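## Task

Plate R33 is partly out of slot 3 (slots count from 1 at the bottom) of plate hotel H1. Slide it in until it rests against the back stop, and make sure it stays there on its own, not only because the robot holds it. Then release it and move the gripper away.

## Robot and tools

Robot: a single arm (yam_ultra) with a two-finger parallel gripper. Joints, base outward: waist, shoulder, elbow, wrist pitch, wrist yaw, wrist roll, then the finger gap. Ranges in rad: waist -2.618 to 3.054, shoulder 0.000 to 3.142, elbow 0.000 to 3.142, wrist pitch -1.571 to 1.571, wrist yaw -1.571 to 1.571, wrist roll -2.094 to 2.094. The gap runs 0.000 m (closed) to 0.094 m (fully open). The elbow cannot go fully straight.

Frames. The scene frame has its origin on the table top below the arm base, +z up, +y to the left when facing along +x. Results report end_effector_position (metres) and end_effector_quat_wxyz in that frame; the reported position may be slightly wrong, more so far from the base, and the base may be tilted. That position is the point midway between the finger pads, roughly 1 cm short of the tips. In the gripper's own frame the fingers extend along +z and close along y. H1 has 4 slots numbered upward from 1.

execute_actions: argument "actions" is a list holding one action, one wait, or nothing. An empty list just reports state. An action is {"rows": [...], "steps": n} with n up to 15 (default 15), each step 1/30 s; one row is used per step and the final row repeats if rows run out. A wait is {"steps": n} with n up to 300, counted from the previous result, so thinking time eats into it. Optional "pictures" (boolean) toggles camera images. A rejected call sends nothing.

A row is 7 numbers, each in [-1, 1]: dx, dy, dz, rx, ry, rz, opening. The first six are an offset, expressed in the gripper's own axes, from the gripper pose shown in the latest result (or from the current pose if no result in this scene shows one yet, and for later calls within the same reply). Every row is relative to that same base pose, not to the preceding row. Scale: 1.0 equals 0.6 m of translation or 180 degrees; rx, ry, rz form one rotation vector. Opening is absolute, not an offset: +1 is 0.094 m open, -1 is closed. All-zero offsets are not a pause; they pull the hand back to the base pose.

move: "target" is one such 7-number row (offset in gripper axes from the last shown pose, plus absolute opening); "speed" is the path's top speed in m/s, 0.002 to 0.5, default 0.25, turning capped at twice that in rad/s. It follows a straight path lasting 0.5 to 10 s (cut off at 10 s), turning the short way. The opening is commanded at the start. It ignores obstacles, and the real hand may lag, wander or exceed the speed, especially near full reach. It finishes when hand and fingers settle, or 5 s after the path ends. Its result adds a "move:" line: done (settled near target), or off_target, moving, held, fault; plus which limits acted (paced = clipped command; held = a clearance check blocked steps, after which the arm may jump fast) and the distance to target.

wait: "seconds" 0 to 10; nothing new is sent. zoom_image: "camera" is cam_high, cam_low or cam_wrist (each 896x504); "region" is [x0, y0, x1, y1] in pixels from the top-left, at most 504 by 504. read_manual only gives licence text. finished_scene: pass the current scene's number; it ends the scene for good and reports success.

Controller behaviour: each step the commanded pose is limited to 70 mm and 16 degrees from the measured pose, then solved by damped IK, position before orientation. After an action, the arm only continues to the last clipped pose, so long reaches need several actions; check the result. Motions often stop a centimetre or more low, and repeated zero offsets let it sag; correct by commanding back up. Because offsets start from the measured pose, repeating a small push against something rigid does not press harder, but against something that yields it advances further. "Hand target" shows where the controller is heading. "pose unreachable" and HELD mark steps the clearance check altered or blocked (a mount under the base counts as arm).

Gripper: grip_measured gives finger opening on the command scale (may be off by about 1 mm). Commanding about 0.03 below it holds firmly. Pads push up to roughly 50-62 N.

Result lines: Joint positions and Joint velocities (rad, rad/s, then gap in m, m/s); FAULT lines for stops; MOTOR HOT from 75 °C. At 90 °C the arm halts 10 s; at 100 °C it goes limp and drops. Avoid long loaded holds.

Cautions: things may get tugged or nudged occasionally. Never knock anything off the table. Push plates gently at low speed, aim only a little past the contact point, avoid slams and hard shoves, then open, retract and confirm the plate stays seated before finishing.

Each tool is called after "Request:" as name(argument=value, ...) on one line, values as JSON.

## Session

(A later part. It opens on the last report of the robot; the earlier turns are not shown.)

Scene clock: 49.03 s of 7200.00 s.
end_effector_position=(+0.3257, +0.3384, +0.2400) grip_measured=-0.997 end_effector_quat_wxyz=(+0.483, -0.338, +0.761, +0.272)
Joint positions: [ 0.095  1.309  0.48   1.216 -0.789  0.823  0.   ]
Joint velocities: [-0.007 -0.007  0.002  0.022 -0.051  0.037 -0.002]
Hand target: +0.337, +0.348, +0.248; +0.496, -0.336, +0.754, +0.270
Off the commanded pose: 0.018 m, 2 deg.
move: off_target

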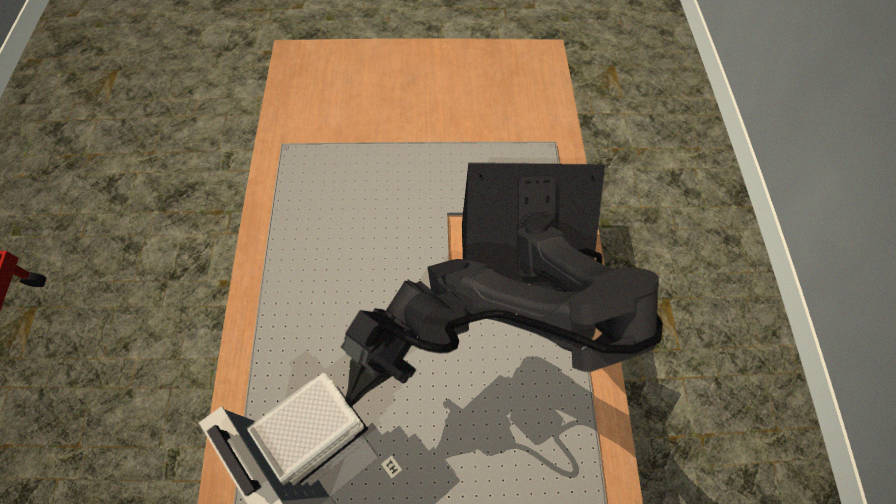

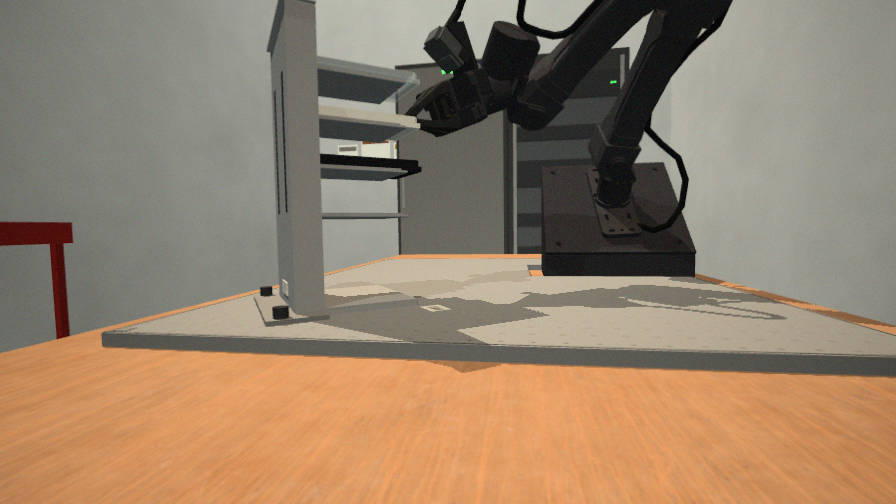

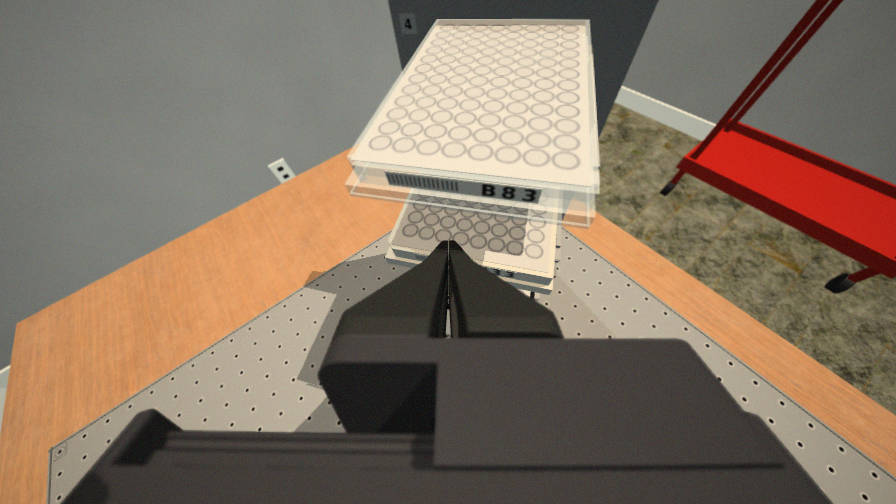

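Request:
move(target=[-0.025,-0.008,0.04,0,0,0,-1], speed=0.02)

Scene clock: 51.20 s of 7200.00 s.
end_effector_position=(+0.3264, +0.3394, +0.2396) grip_measured=-0.997 end_effector_quat_wxyz=(+0.466, -0.347, +0.767, +0.273)
Joint positions: [ 0.078  1.316  0.507  1.186 -0.844  0.82   0.   ]
Joint velocities: [-0.002 -0.022  0.012  0.051  0.022 -0.066  0.   ]
Hand target: +0.344, +0.355, +0.244; +0.482, -0.338, +0.761, +0.273
Off the commanded pose: 0.028 m, 2 deg.
move: off_target

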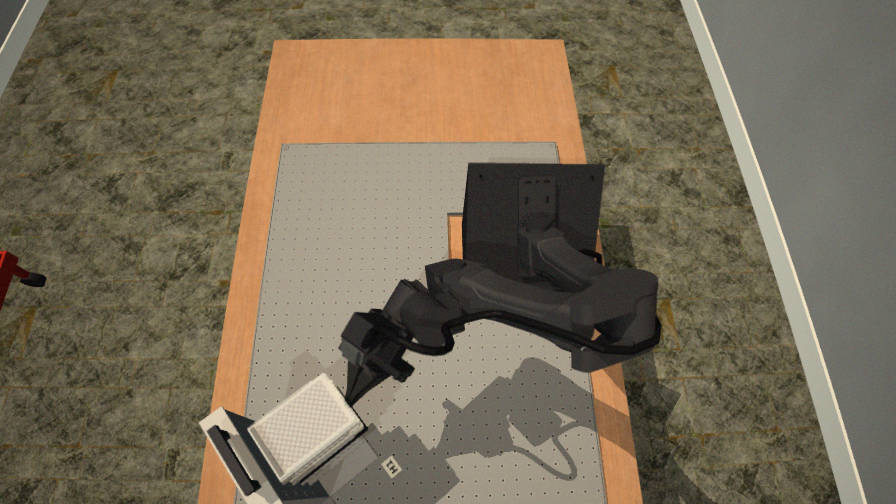

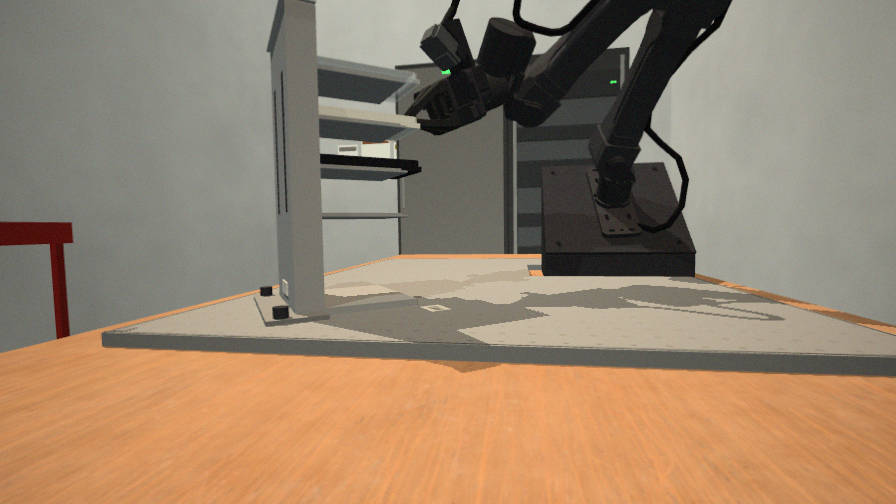

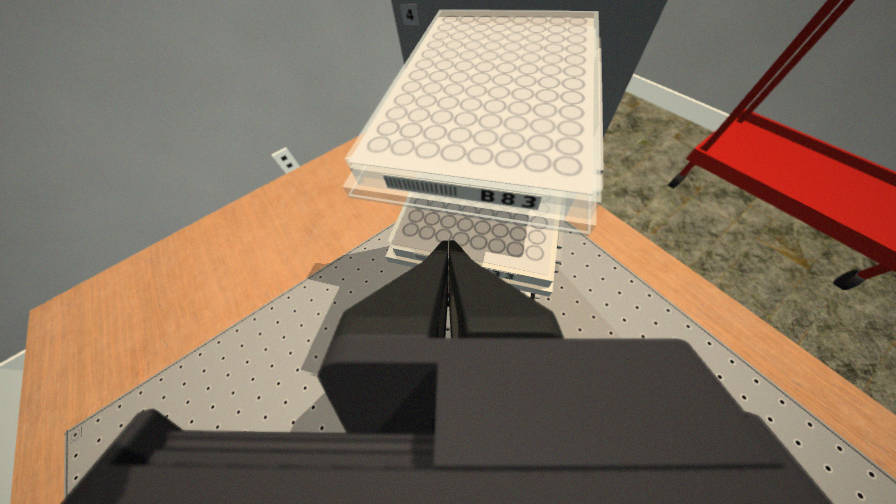

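At the stop. Back off.

Request:
move(target=[0,0,-0.15,0,0,0,-1], speed=0.15)

Request:
zoom_image(camera="cam_low", region=[260,30,480,230])

Scene clock: 53.07 s of 7200.00 s.
end_effector_position=(+0.2791, +0.2779, +0.2748) grip_measured=-0.997 end_effector_quat_wxyz=(+0.459, -0.346, +0.772, +0.270)
Joint positions: [-0.266  1.25   0.311  1.55  -1.162  1.109  0.   ]
Joint velocities: [-0.007  0.002 -0.002  0.007 -0.037  0.051 -0.001]
Hand target: +0.280, +0.274, +0.278; +0.469, -0.341, +0.770, +0.266
Off the commanded pose: 0.006 m, 1 deg.
joint sent to its limit — the command would take joint 4 (wrist pitch) past its upper limit, so that joint was sent only as far as its limit.
move: done

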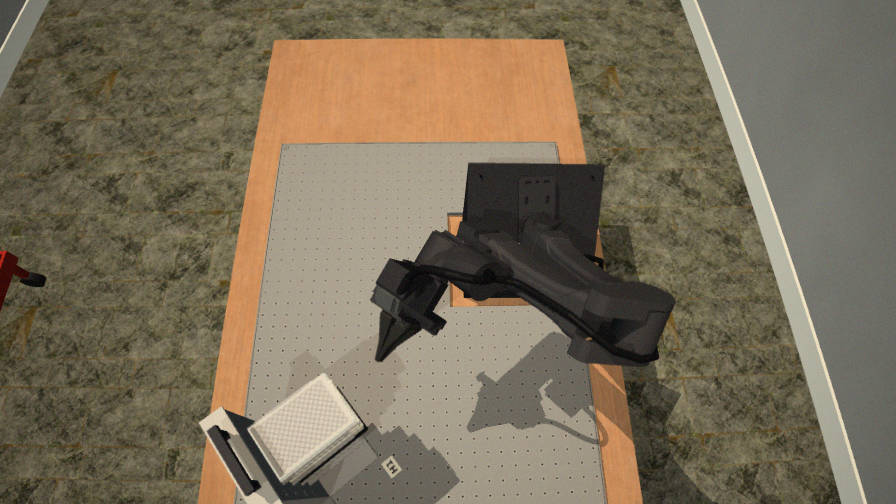

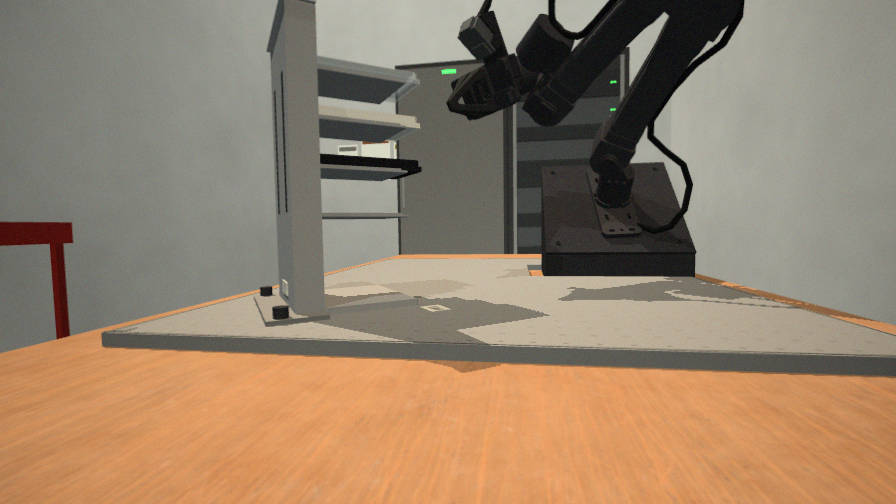

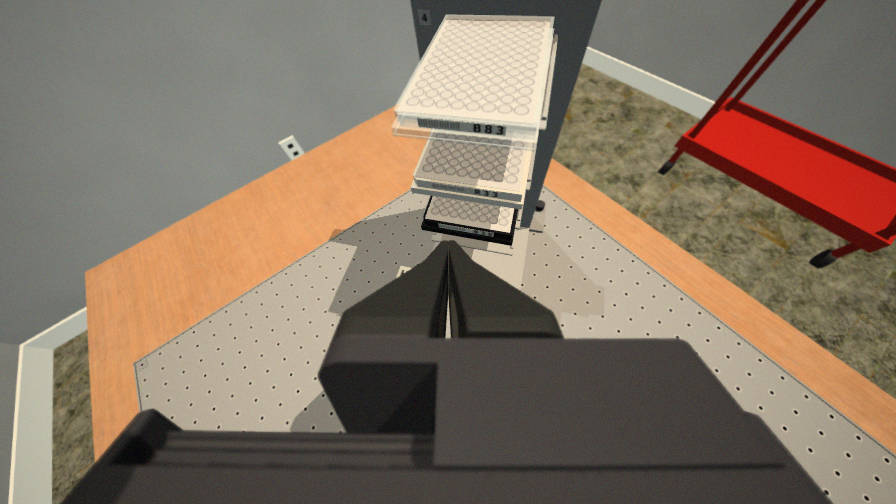

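Region (260, 30, 480, 230) of cam_low's 896x504 image, scaled by 2.291, with more detail than that image has; it fills the top 458 rows of this view, and the rest is white.

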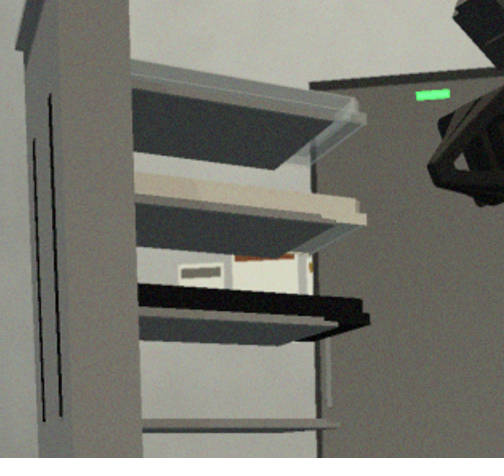

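Request:
finished_scene(scene=1)

The scene is finished: the task was done.


## Next scene

Plate M60 is partly out of slot 4 of plate hotel H1. Slide it in until it rests against the back stop, and make sure it stays there on its own, not only because the robot holds it. Then release it and move the gripper away.

Request:
execute_actions(actions=[])

Scene clock: 0.00 s of 7200.00 s.
end_effector_position=(+0.0832, +0.4115, +0.1432) grip_measured=+1.000 end_effector_quat_wxyz=(-0.040, +0.172, +0.851, +0.494)
Joint positions: [ 1.049  0.766  0.214  0.828 -0.362  2.027  0.094]
Joint velocities: [-0.002 -0.007 -0.002 -0.037  0.007 -0.007  0.   ]
Hand target: +0.085, +0.413, +0.146; -0.034, +0.169, +0.850, +0.497

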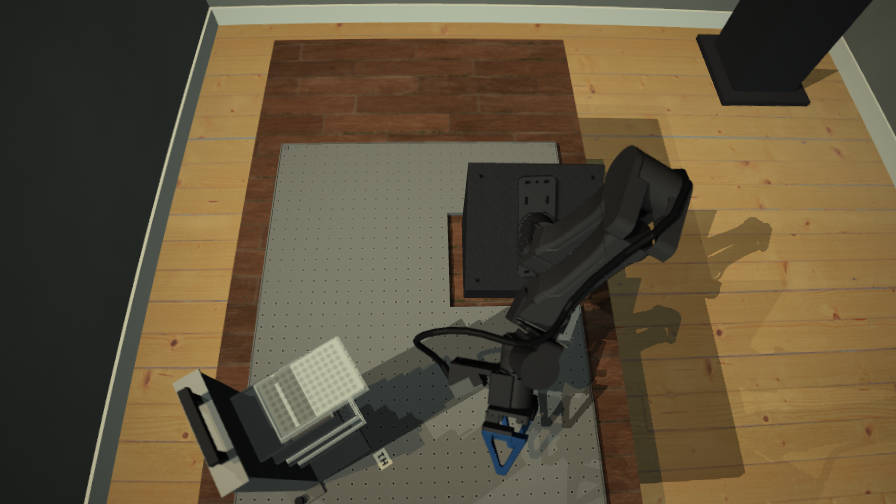

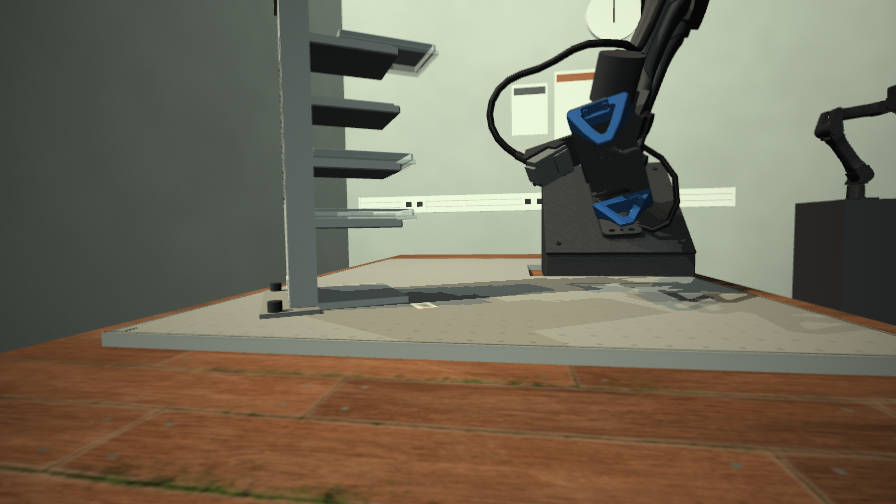

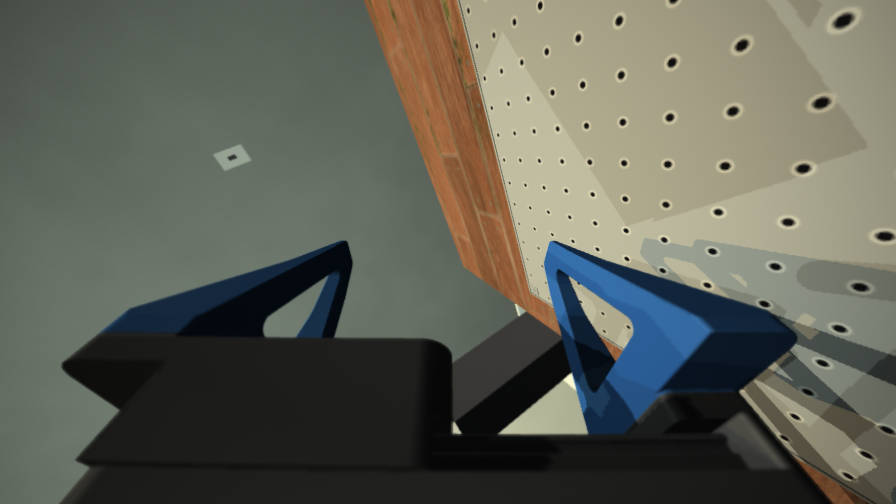

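Request:
move(target=[-0.212,0.128,-0.413,0.129,-0.224,-0.435,-1])

Scene clock: 5.77 s of 7200.00 s.
end_effector_position=(+0.2049, +0.2060, +0.3030) grip_measured=-0.997 end_effector_quat_wxyz=(+0.507, -0.220, +0.823, +0.128)
Joint positions: [-0.93   0.414  0.223  0.449 -1.563  0.909  0.   ]
Joint velocities: [-0.007  0.002 -0.007  0.037  0.022 -0.037 -0.001]
Hand target: +0.206, +0.201, +0.303; +0.510, -0.216, +0.823, +0.126
Off the commanded pose: 0.004 m, 6 deg.
joint sent to its limit — the command would take joint 5 (wrist yaw) past its lower limit, so that joint was sent only as far as its limit.
move: off_target

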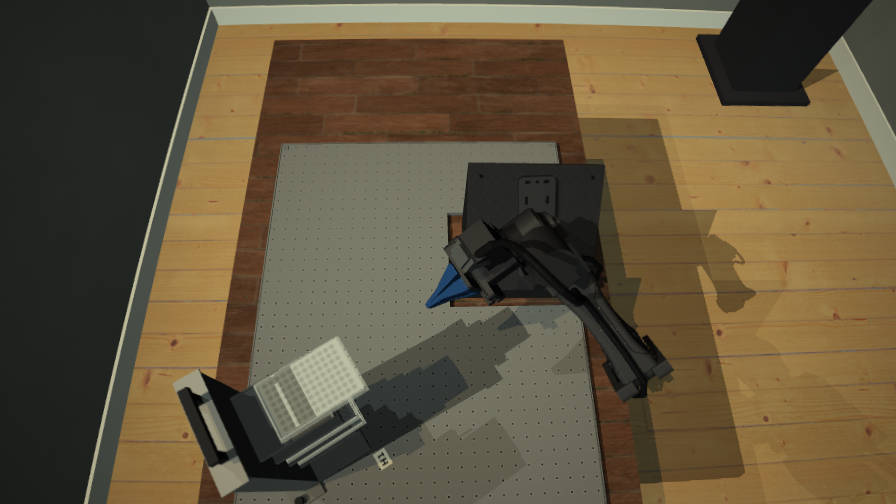

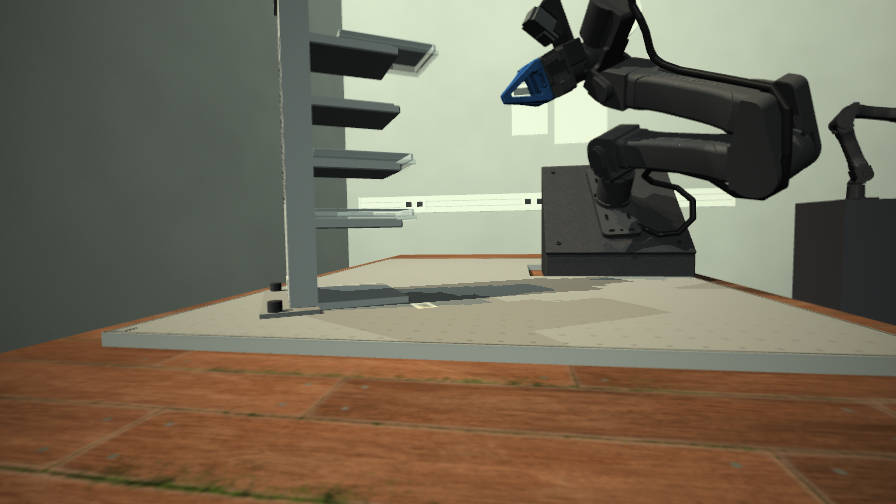

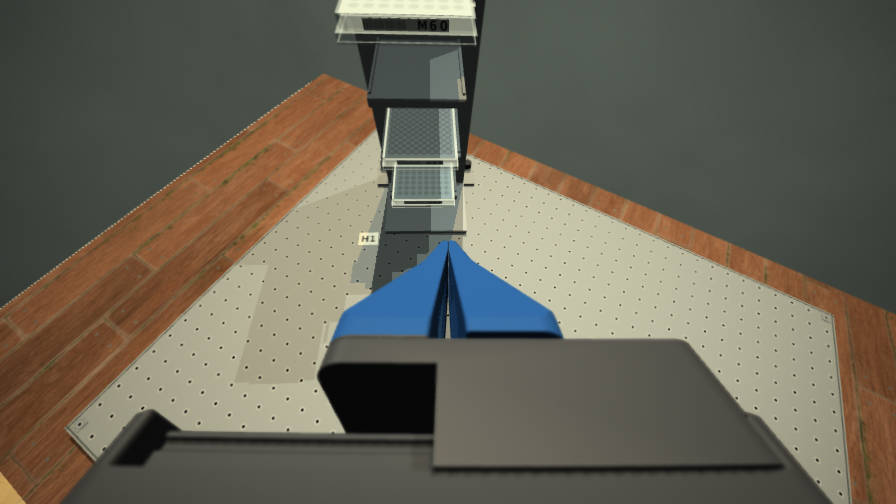

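Request:
move(target=[-0.105,0.035,0.15,0,0,0,-1], speed=0.12)

Scene clock: 8.30 s of 7200.00 s.
end_effector_position=(+0.2852, +0.2740, +0.3078) grip_measured=-0.997 end_effector_quat_wxyz=(+0.496, -0.220, +0.831, +0.126)
Joint positions: [-0.28   0.748  0.57   0.145 -0.929  0.631  0.   ]
Joint velocities: [ 0.002 -0.012  0.012 -0.022  0.007 -0.037 -0.001]
Hand target: +0.289, +0.277, +0.314; +0.503, -0.221, +0.827, +0.120
Off the commanded pose: 0.012 m, 2 deg.
move: off_target

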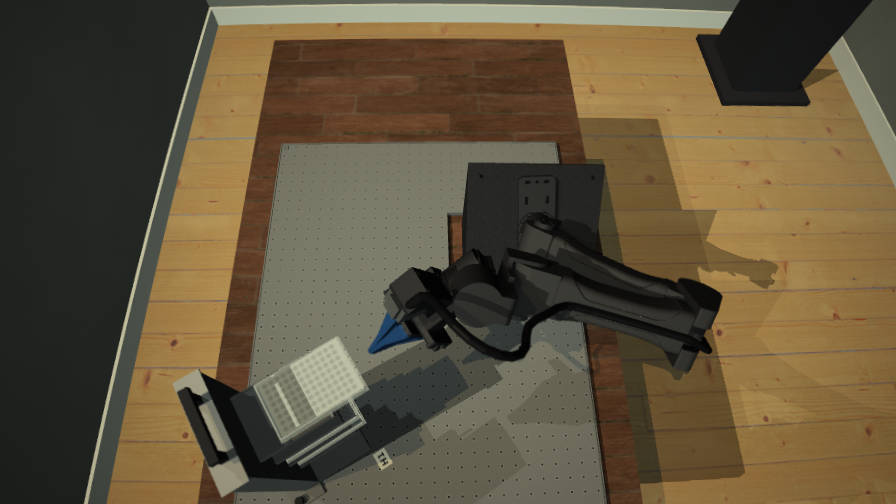

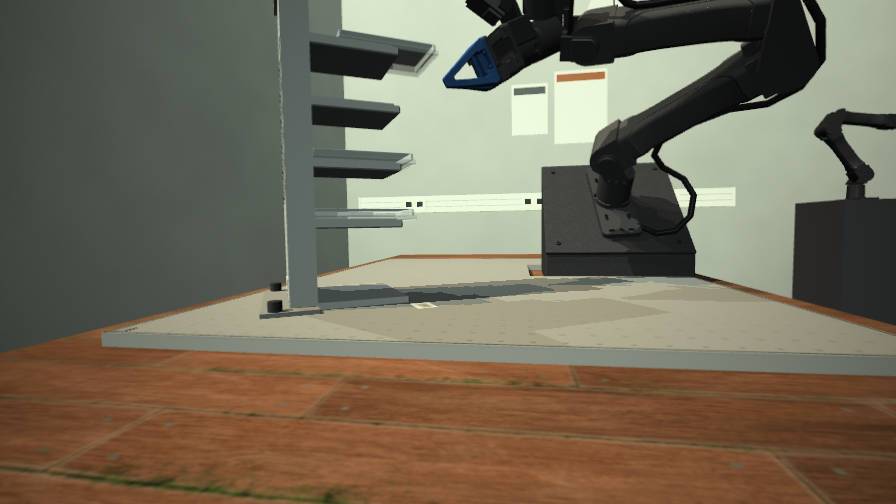

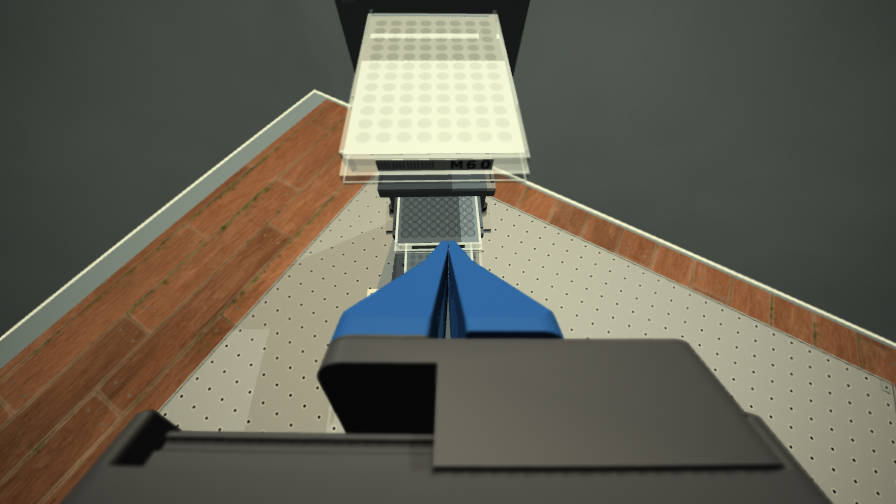

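Request:
move(target=[-0.07,0.012,0,0,0,0,-1], speed=0.06)

Scene clock: 9.77 s of 7200.00 s.
end_effector_position=(+0.2958, +0.2912, +0.3381) grip_measured=-0.997 end_effector_quat_wxyz=(+0.491, -0.226, +0.831, +0.131)
Joint positions: [-0.333  0.835  0.723  0.085 -1.     0.63   0.   ]
Joint velocities: [-0.002  0.012 -0.002 -0.11  -0.066  0.007 -0.   ]
Hand target: +0.299, +0.291, +0.345; +0.496, -0.220, +0.830, +0.127
Off the commanded pose: 0.007 m, 1 deg.
move: done

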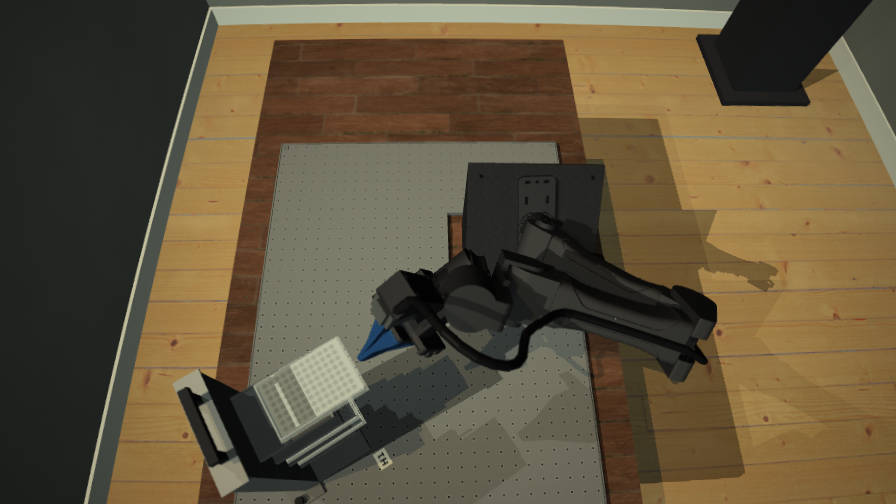

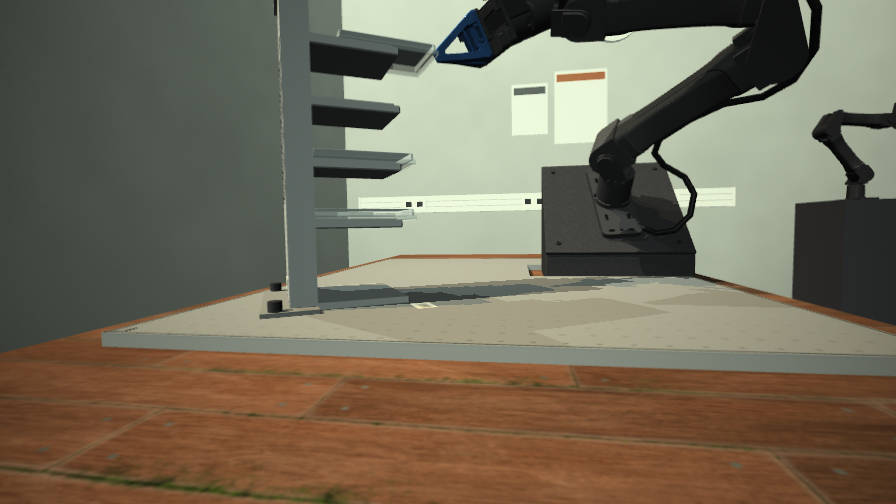

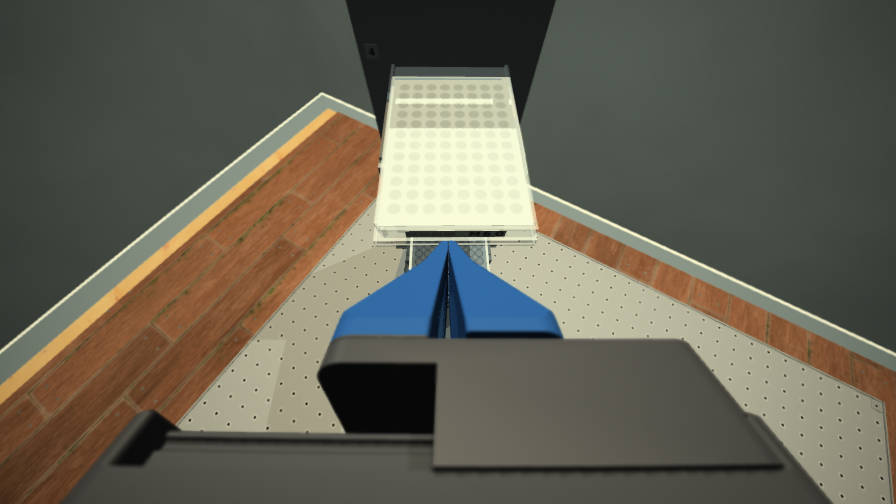

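Request:
move(target=[-0.07,0,0.08,0,0,0,-1], speed=0.02)

Scene clock: 15.37 s of 7200.00 s.
end_effector_position=(+0.3389, +0.3142, +0.3405) grip_measured=-0.997 end_effector_quat_wxyz=(+0.472, -0.215, +0.844, +0.136)
Joint positions: [-0.218  1.033  0.906  0.054 -0.908  0.63   0.   ]
Joint velocities: [-0.017 -0.012  0.012  0.037 -0.007  0.007  0.001]
Hand target: +0.348, +0.323, +0.351; +0.491, -0.226, +0.831, +0.130
Off the commanded pose: 0.018 m, 3 deg.
move: off_target

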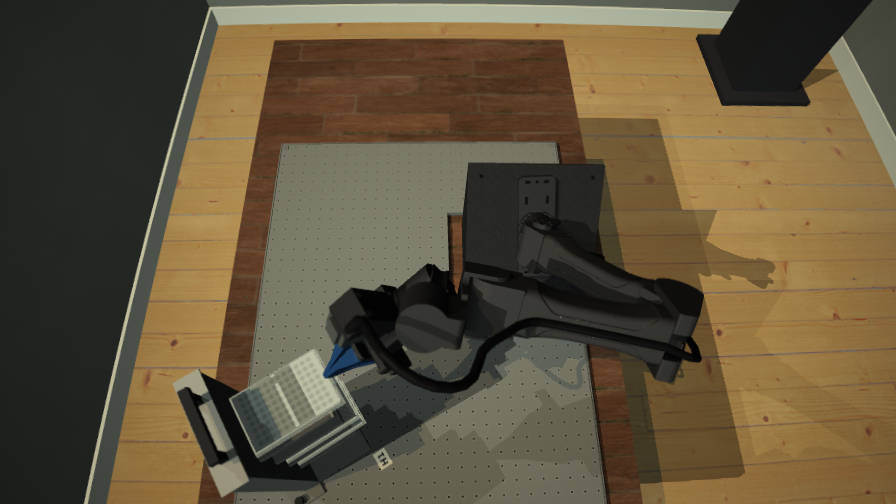

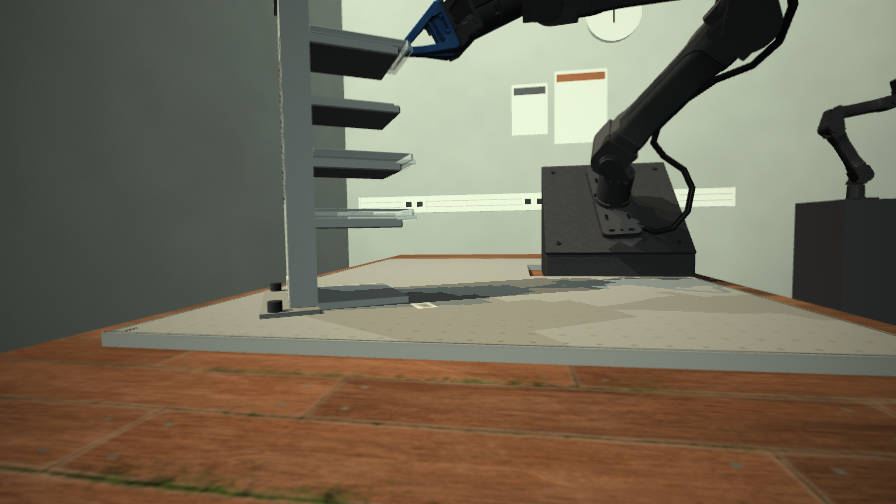

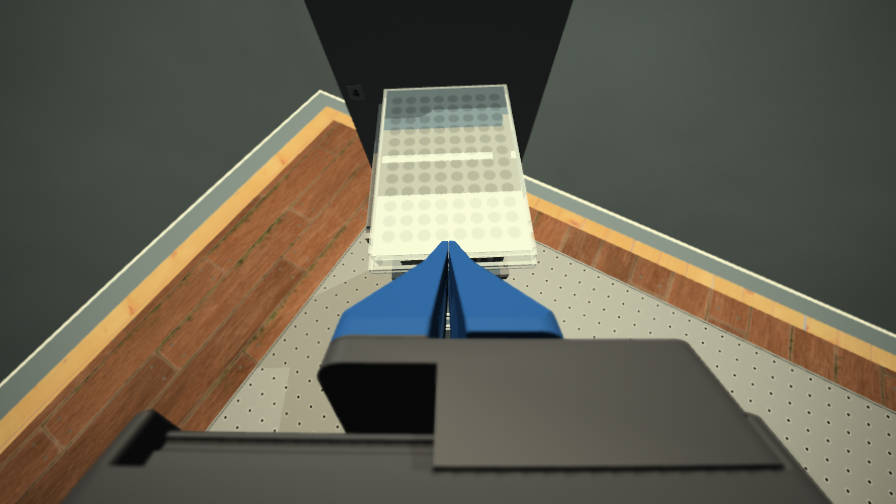

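Moved in; push again.

Request:
move(target=[-0.03,0.005,0.045,0,0,0,-1], speed=0.02)

Scene clock: 17.57 s of 7200.00 s.
end_effector_position=(+0.3403, +0.3149, +0.3393) grip_measured=-0.997 end_effector_quat_wxyz=(+0.452, -0.187, +0.861, +0.136)
Joint positions: [-0.214  1.056  0.97  -0.064 -0.913  0.63   0.   ]
Joint velocities: [-0.007 -0.017  0.022 -0.022  0.037 -0.081  0.   ]
Hand target: +0.361, +0.332, +0.342; +0.471, -0.214, +0.845, +0.135
Off the commanded pose: 0.031 m, 4 deg.
move: off_target

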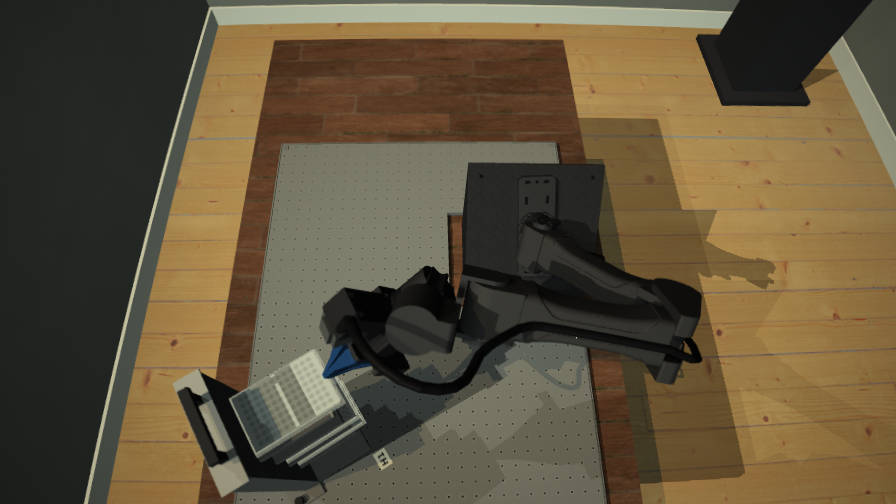

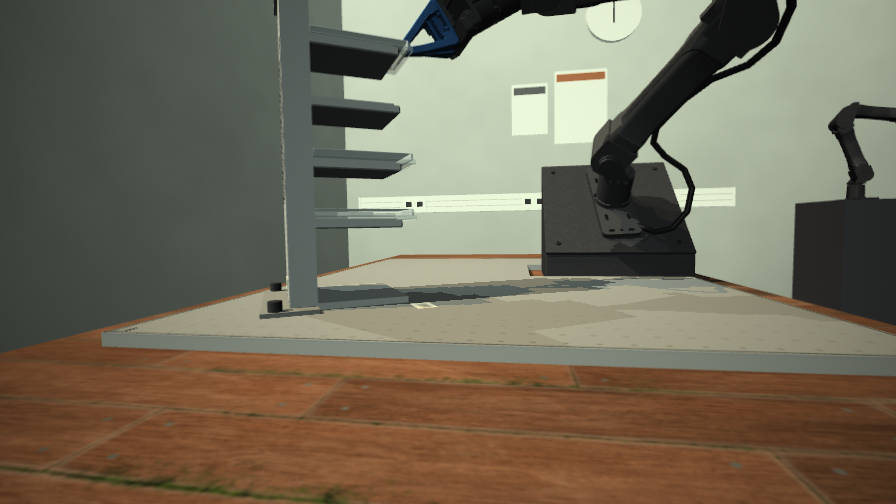

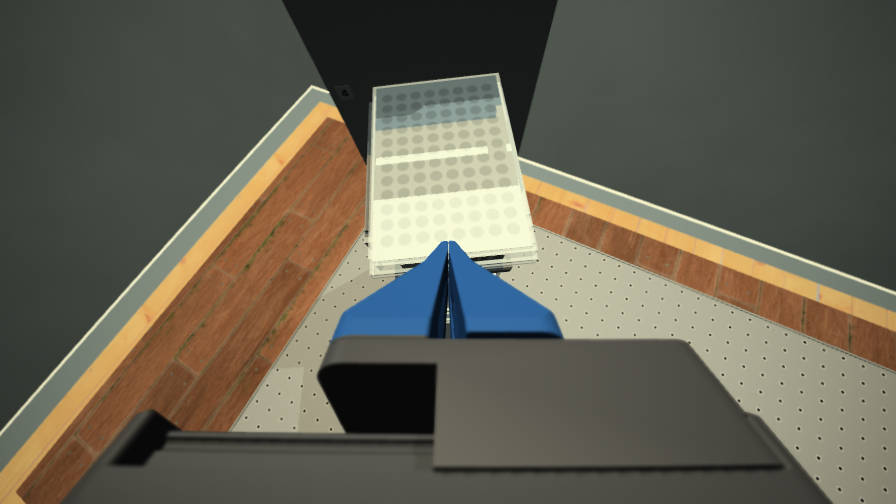

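Request:
move(target=[0,0,-0.15,0,0,0,-1], speed=0.15)

Request:
finished_scene(scene=2)

Scene clock: 19.47 s of 7200.00 s.
end_effector_position=(+0.2744, +0.2774, +0.3841) grip_measured=-0.997 end_effector_quat_wxyz=(+0.448, -0.185, +0.862, +0.147)
Joint positions: [-0.639  0.935  0.986 -0.416 -1.344  0.408  0.   ]
Joint velocities: [-0.012  0.007  0.022 -0.066 -0.095 -0.022  0.   ]
Hand target: +0.275, +0.278, +0.391; +0.454, -0.186, +0.860, +0.141
Off the commanded pose: 0.005 m, 1 deg.
move: done

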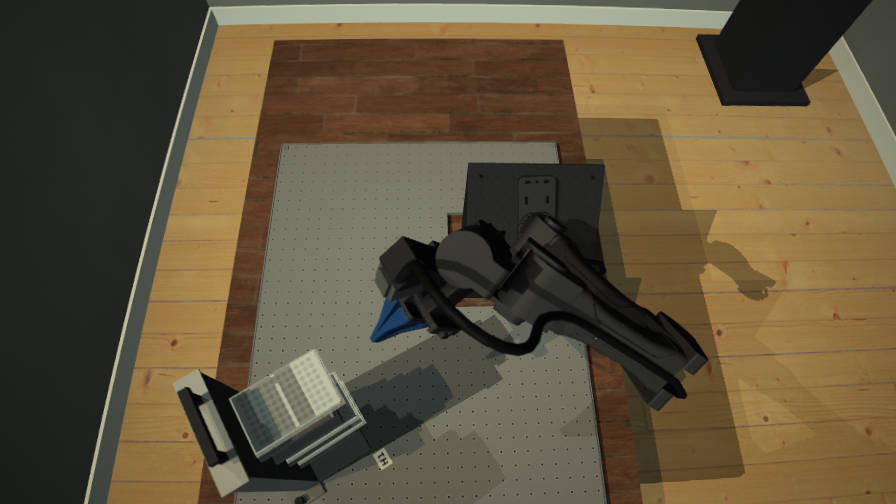

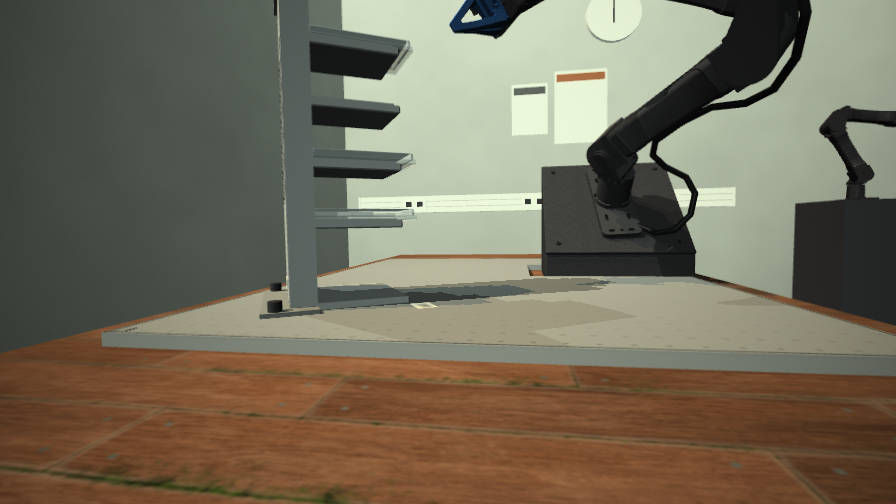

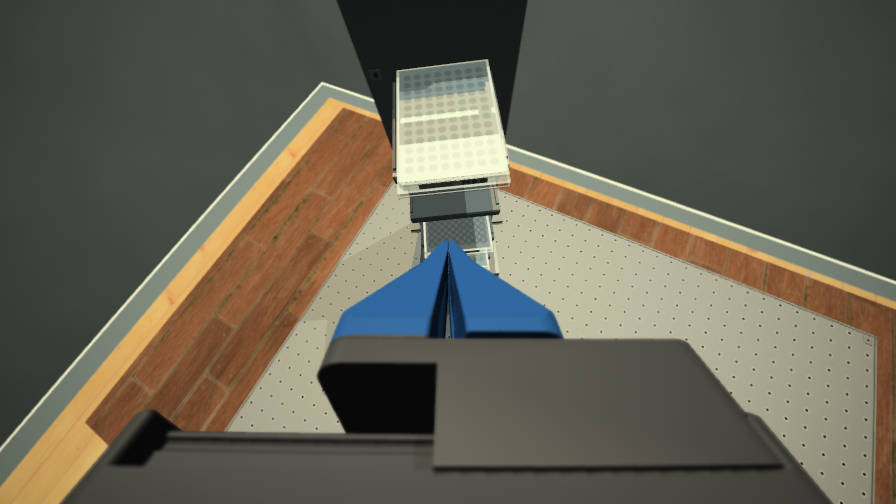

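The scene is finished: the task was done.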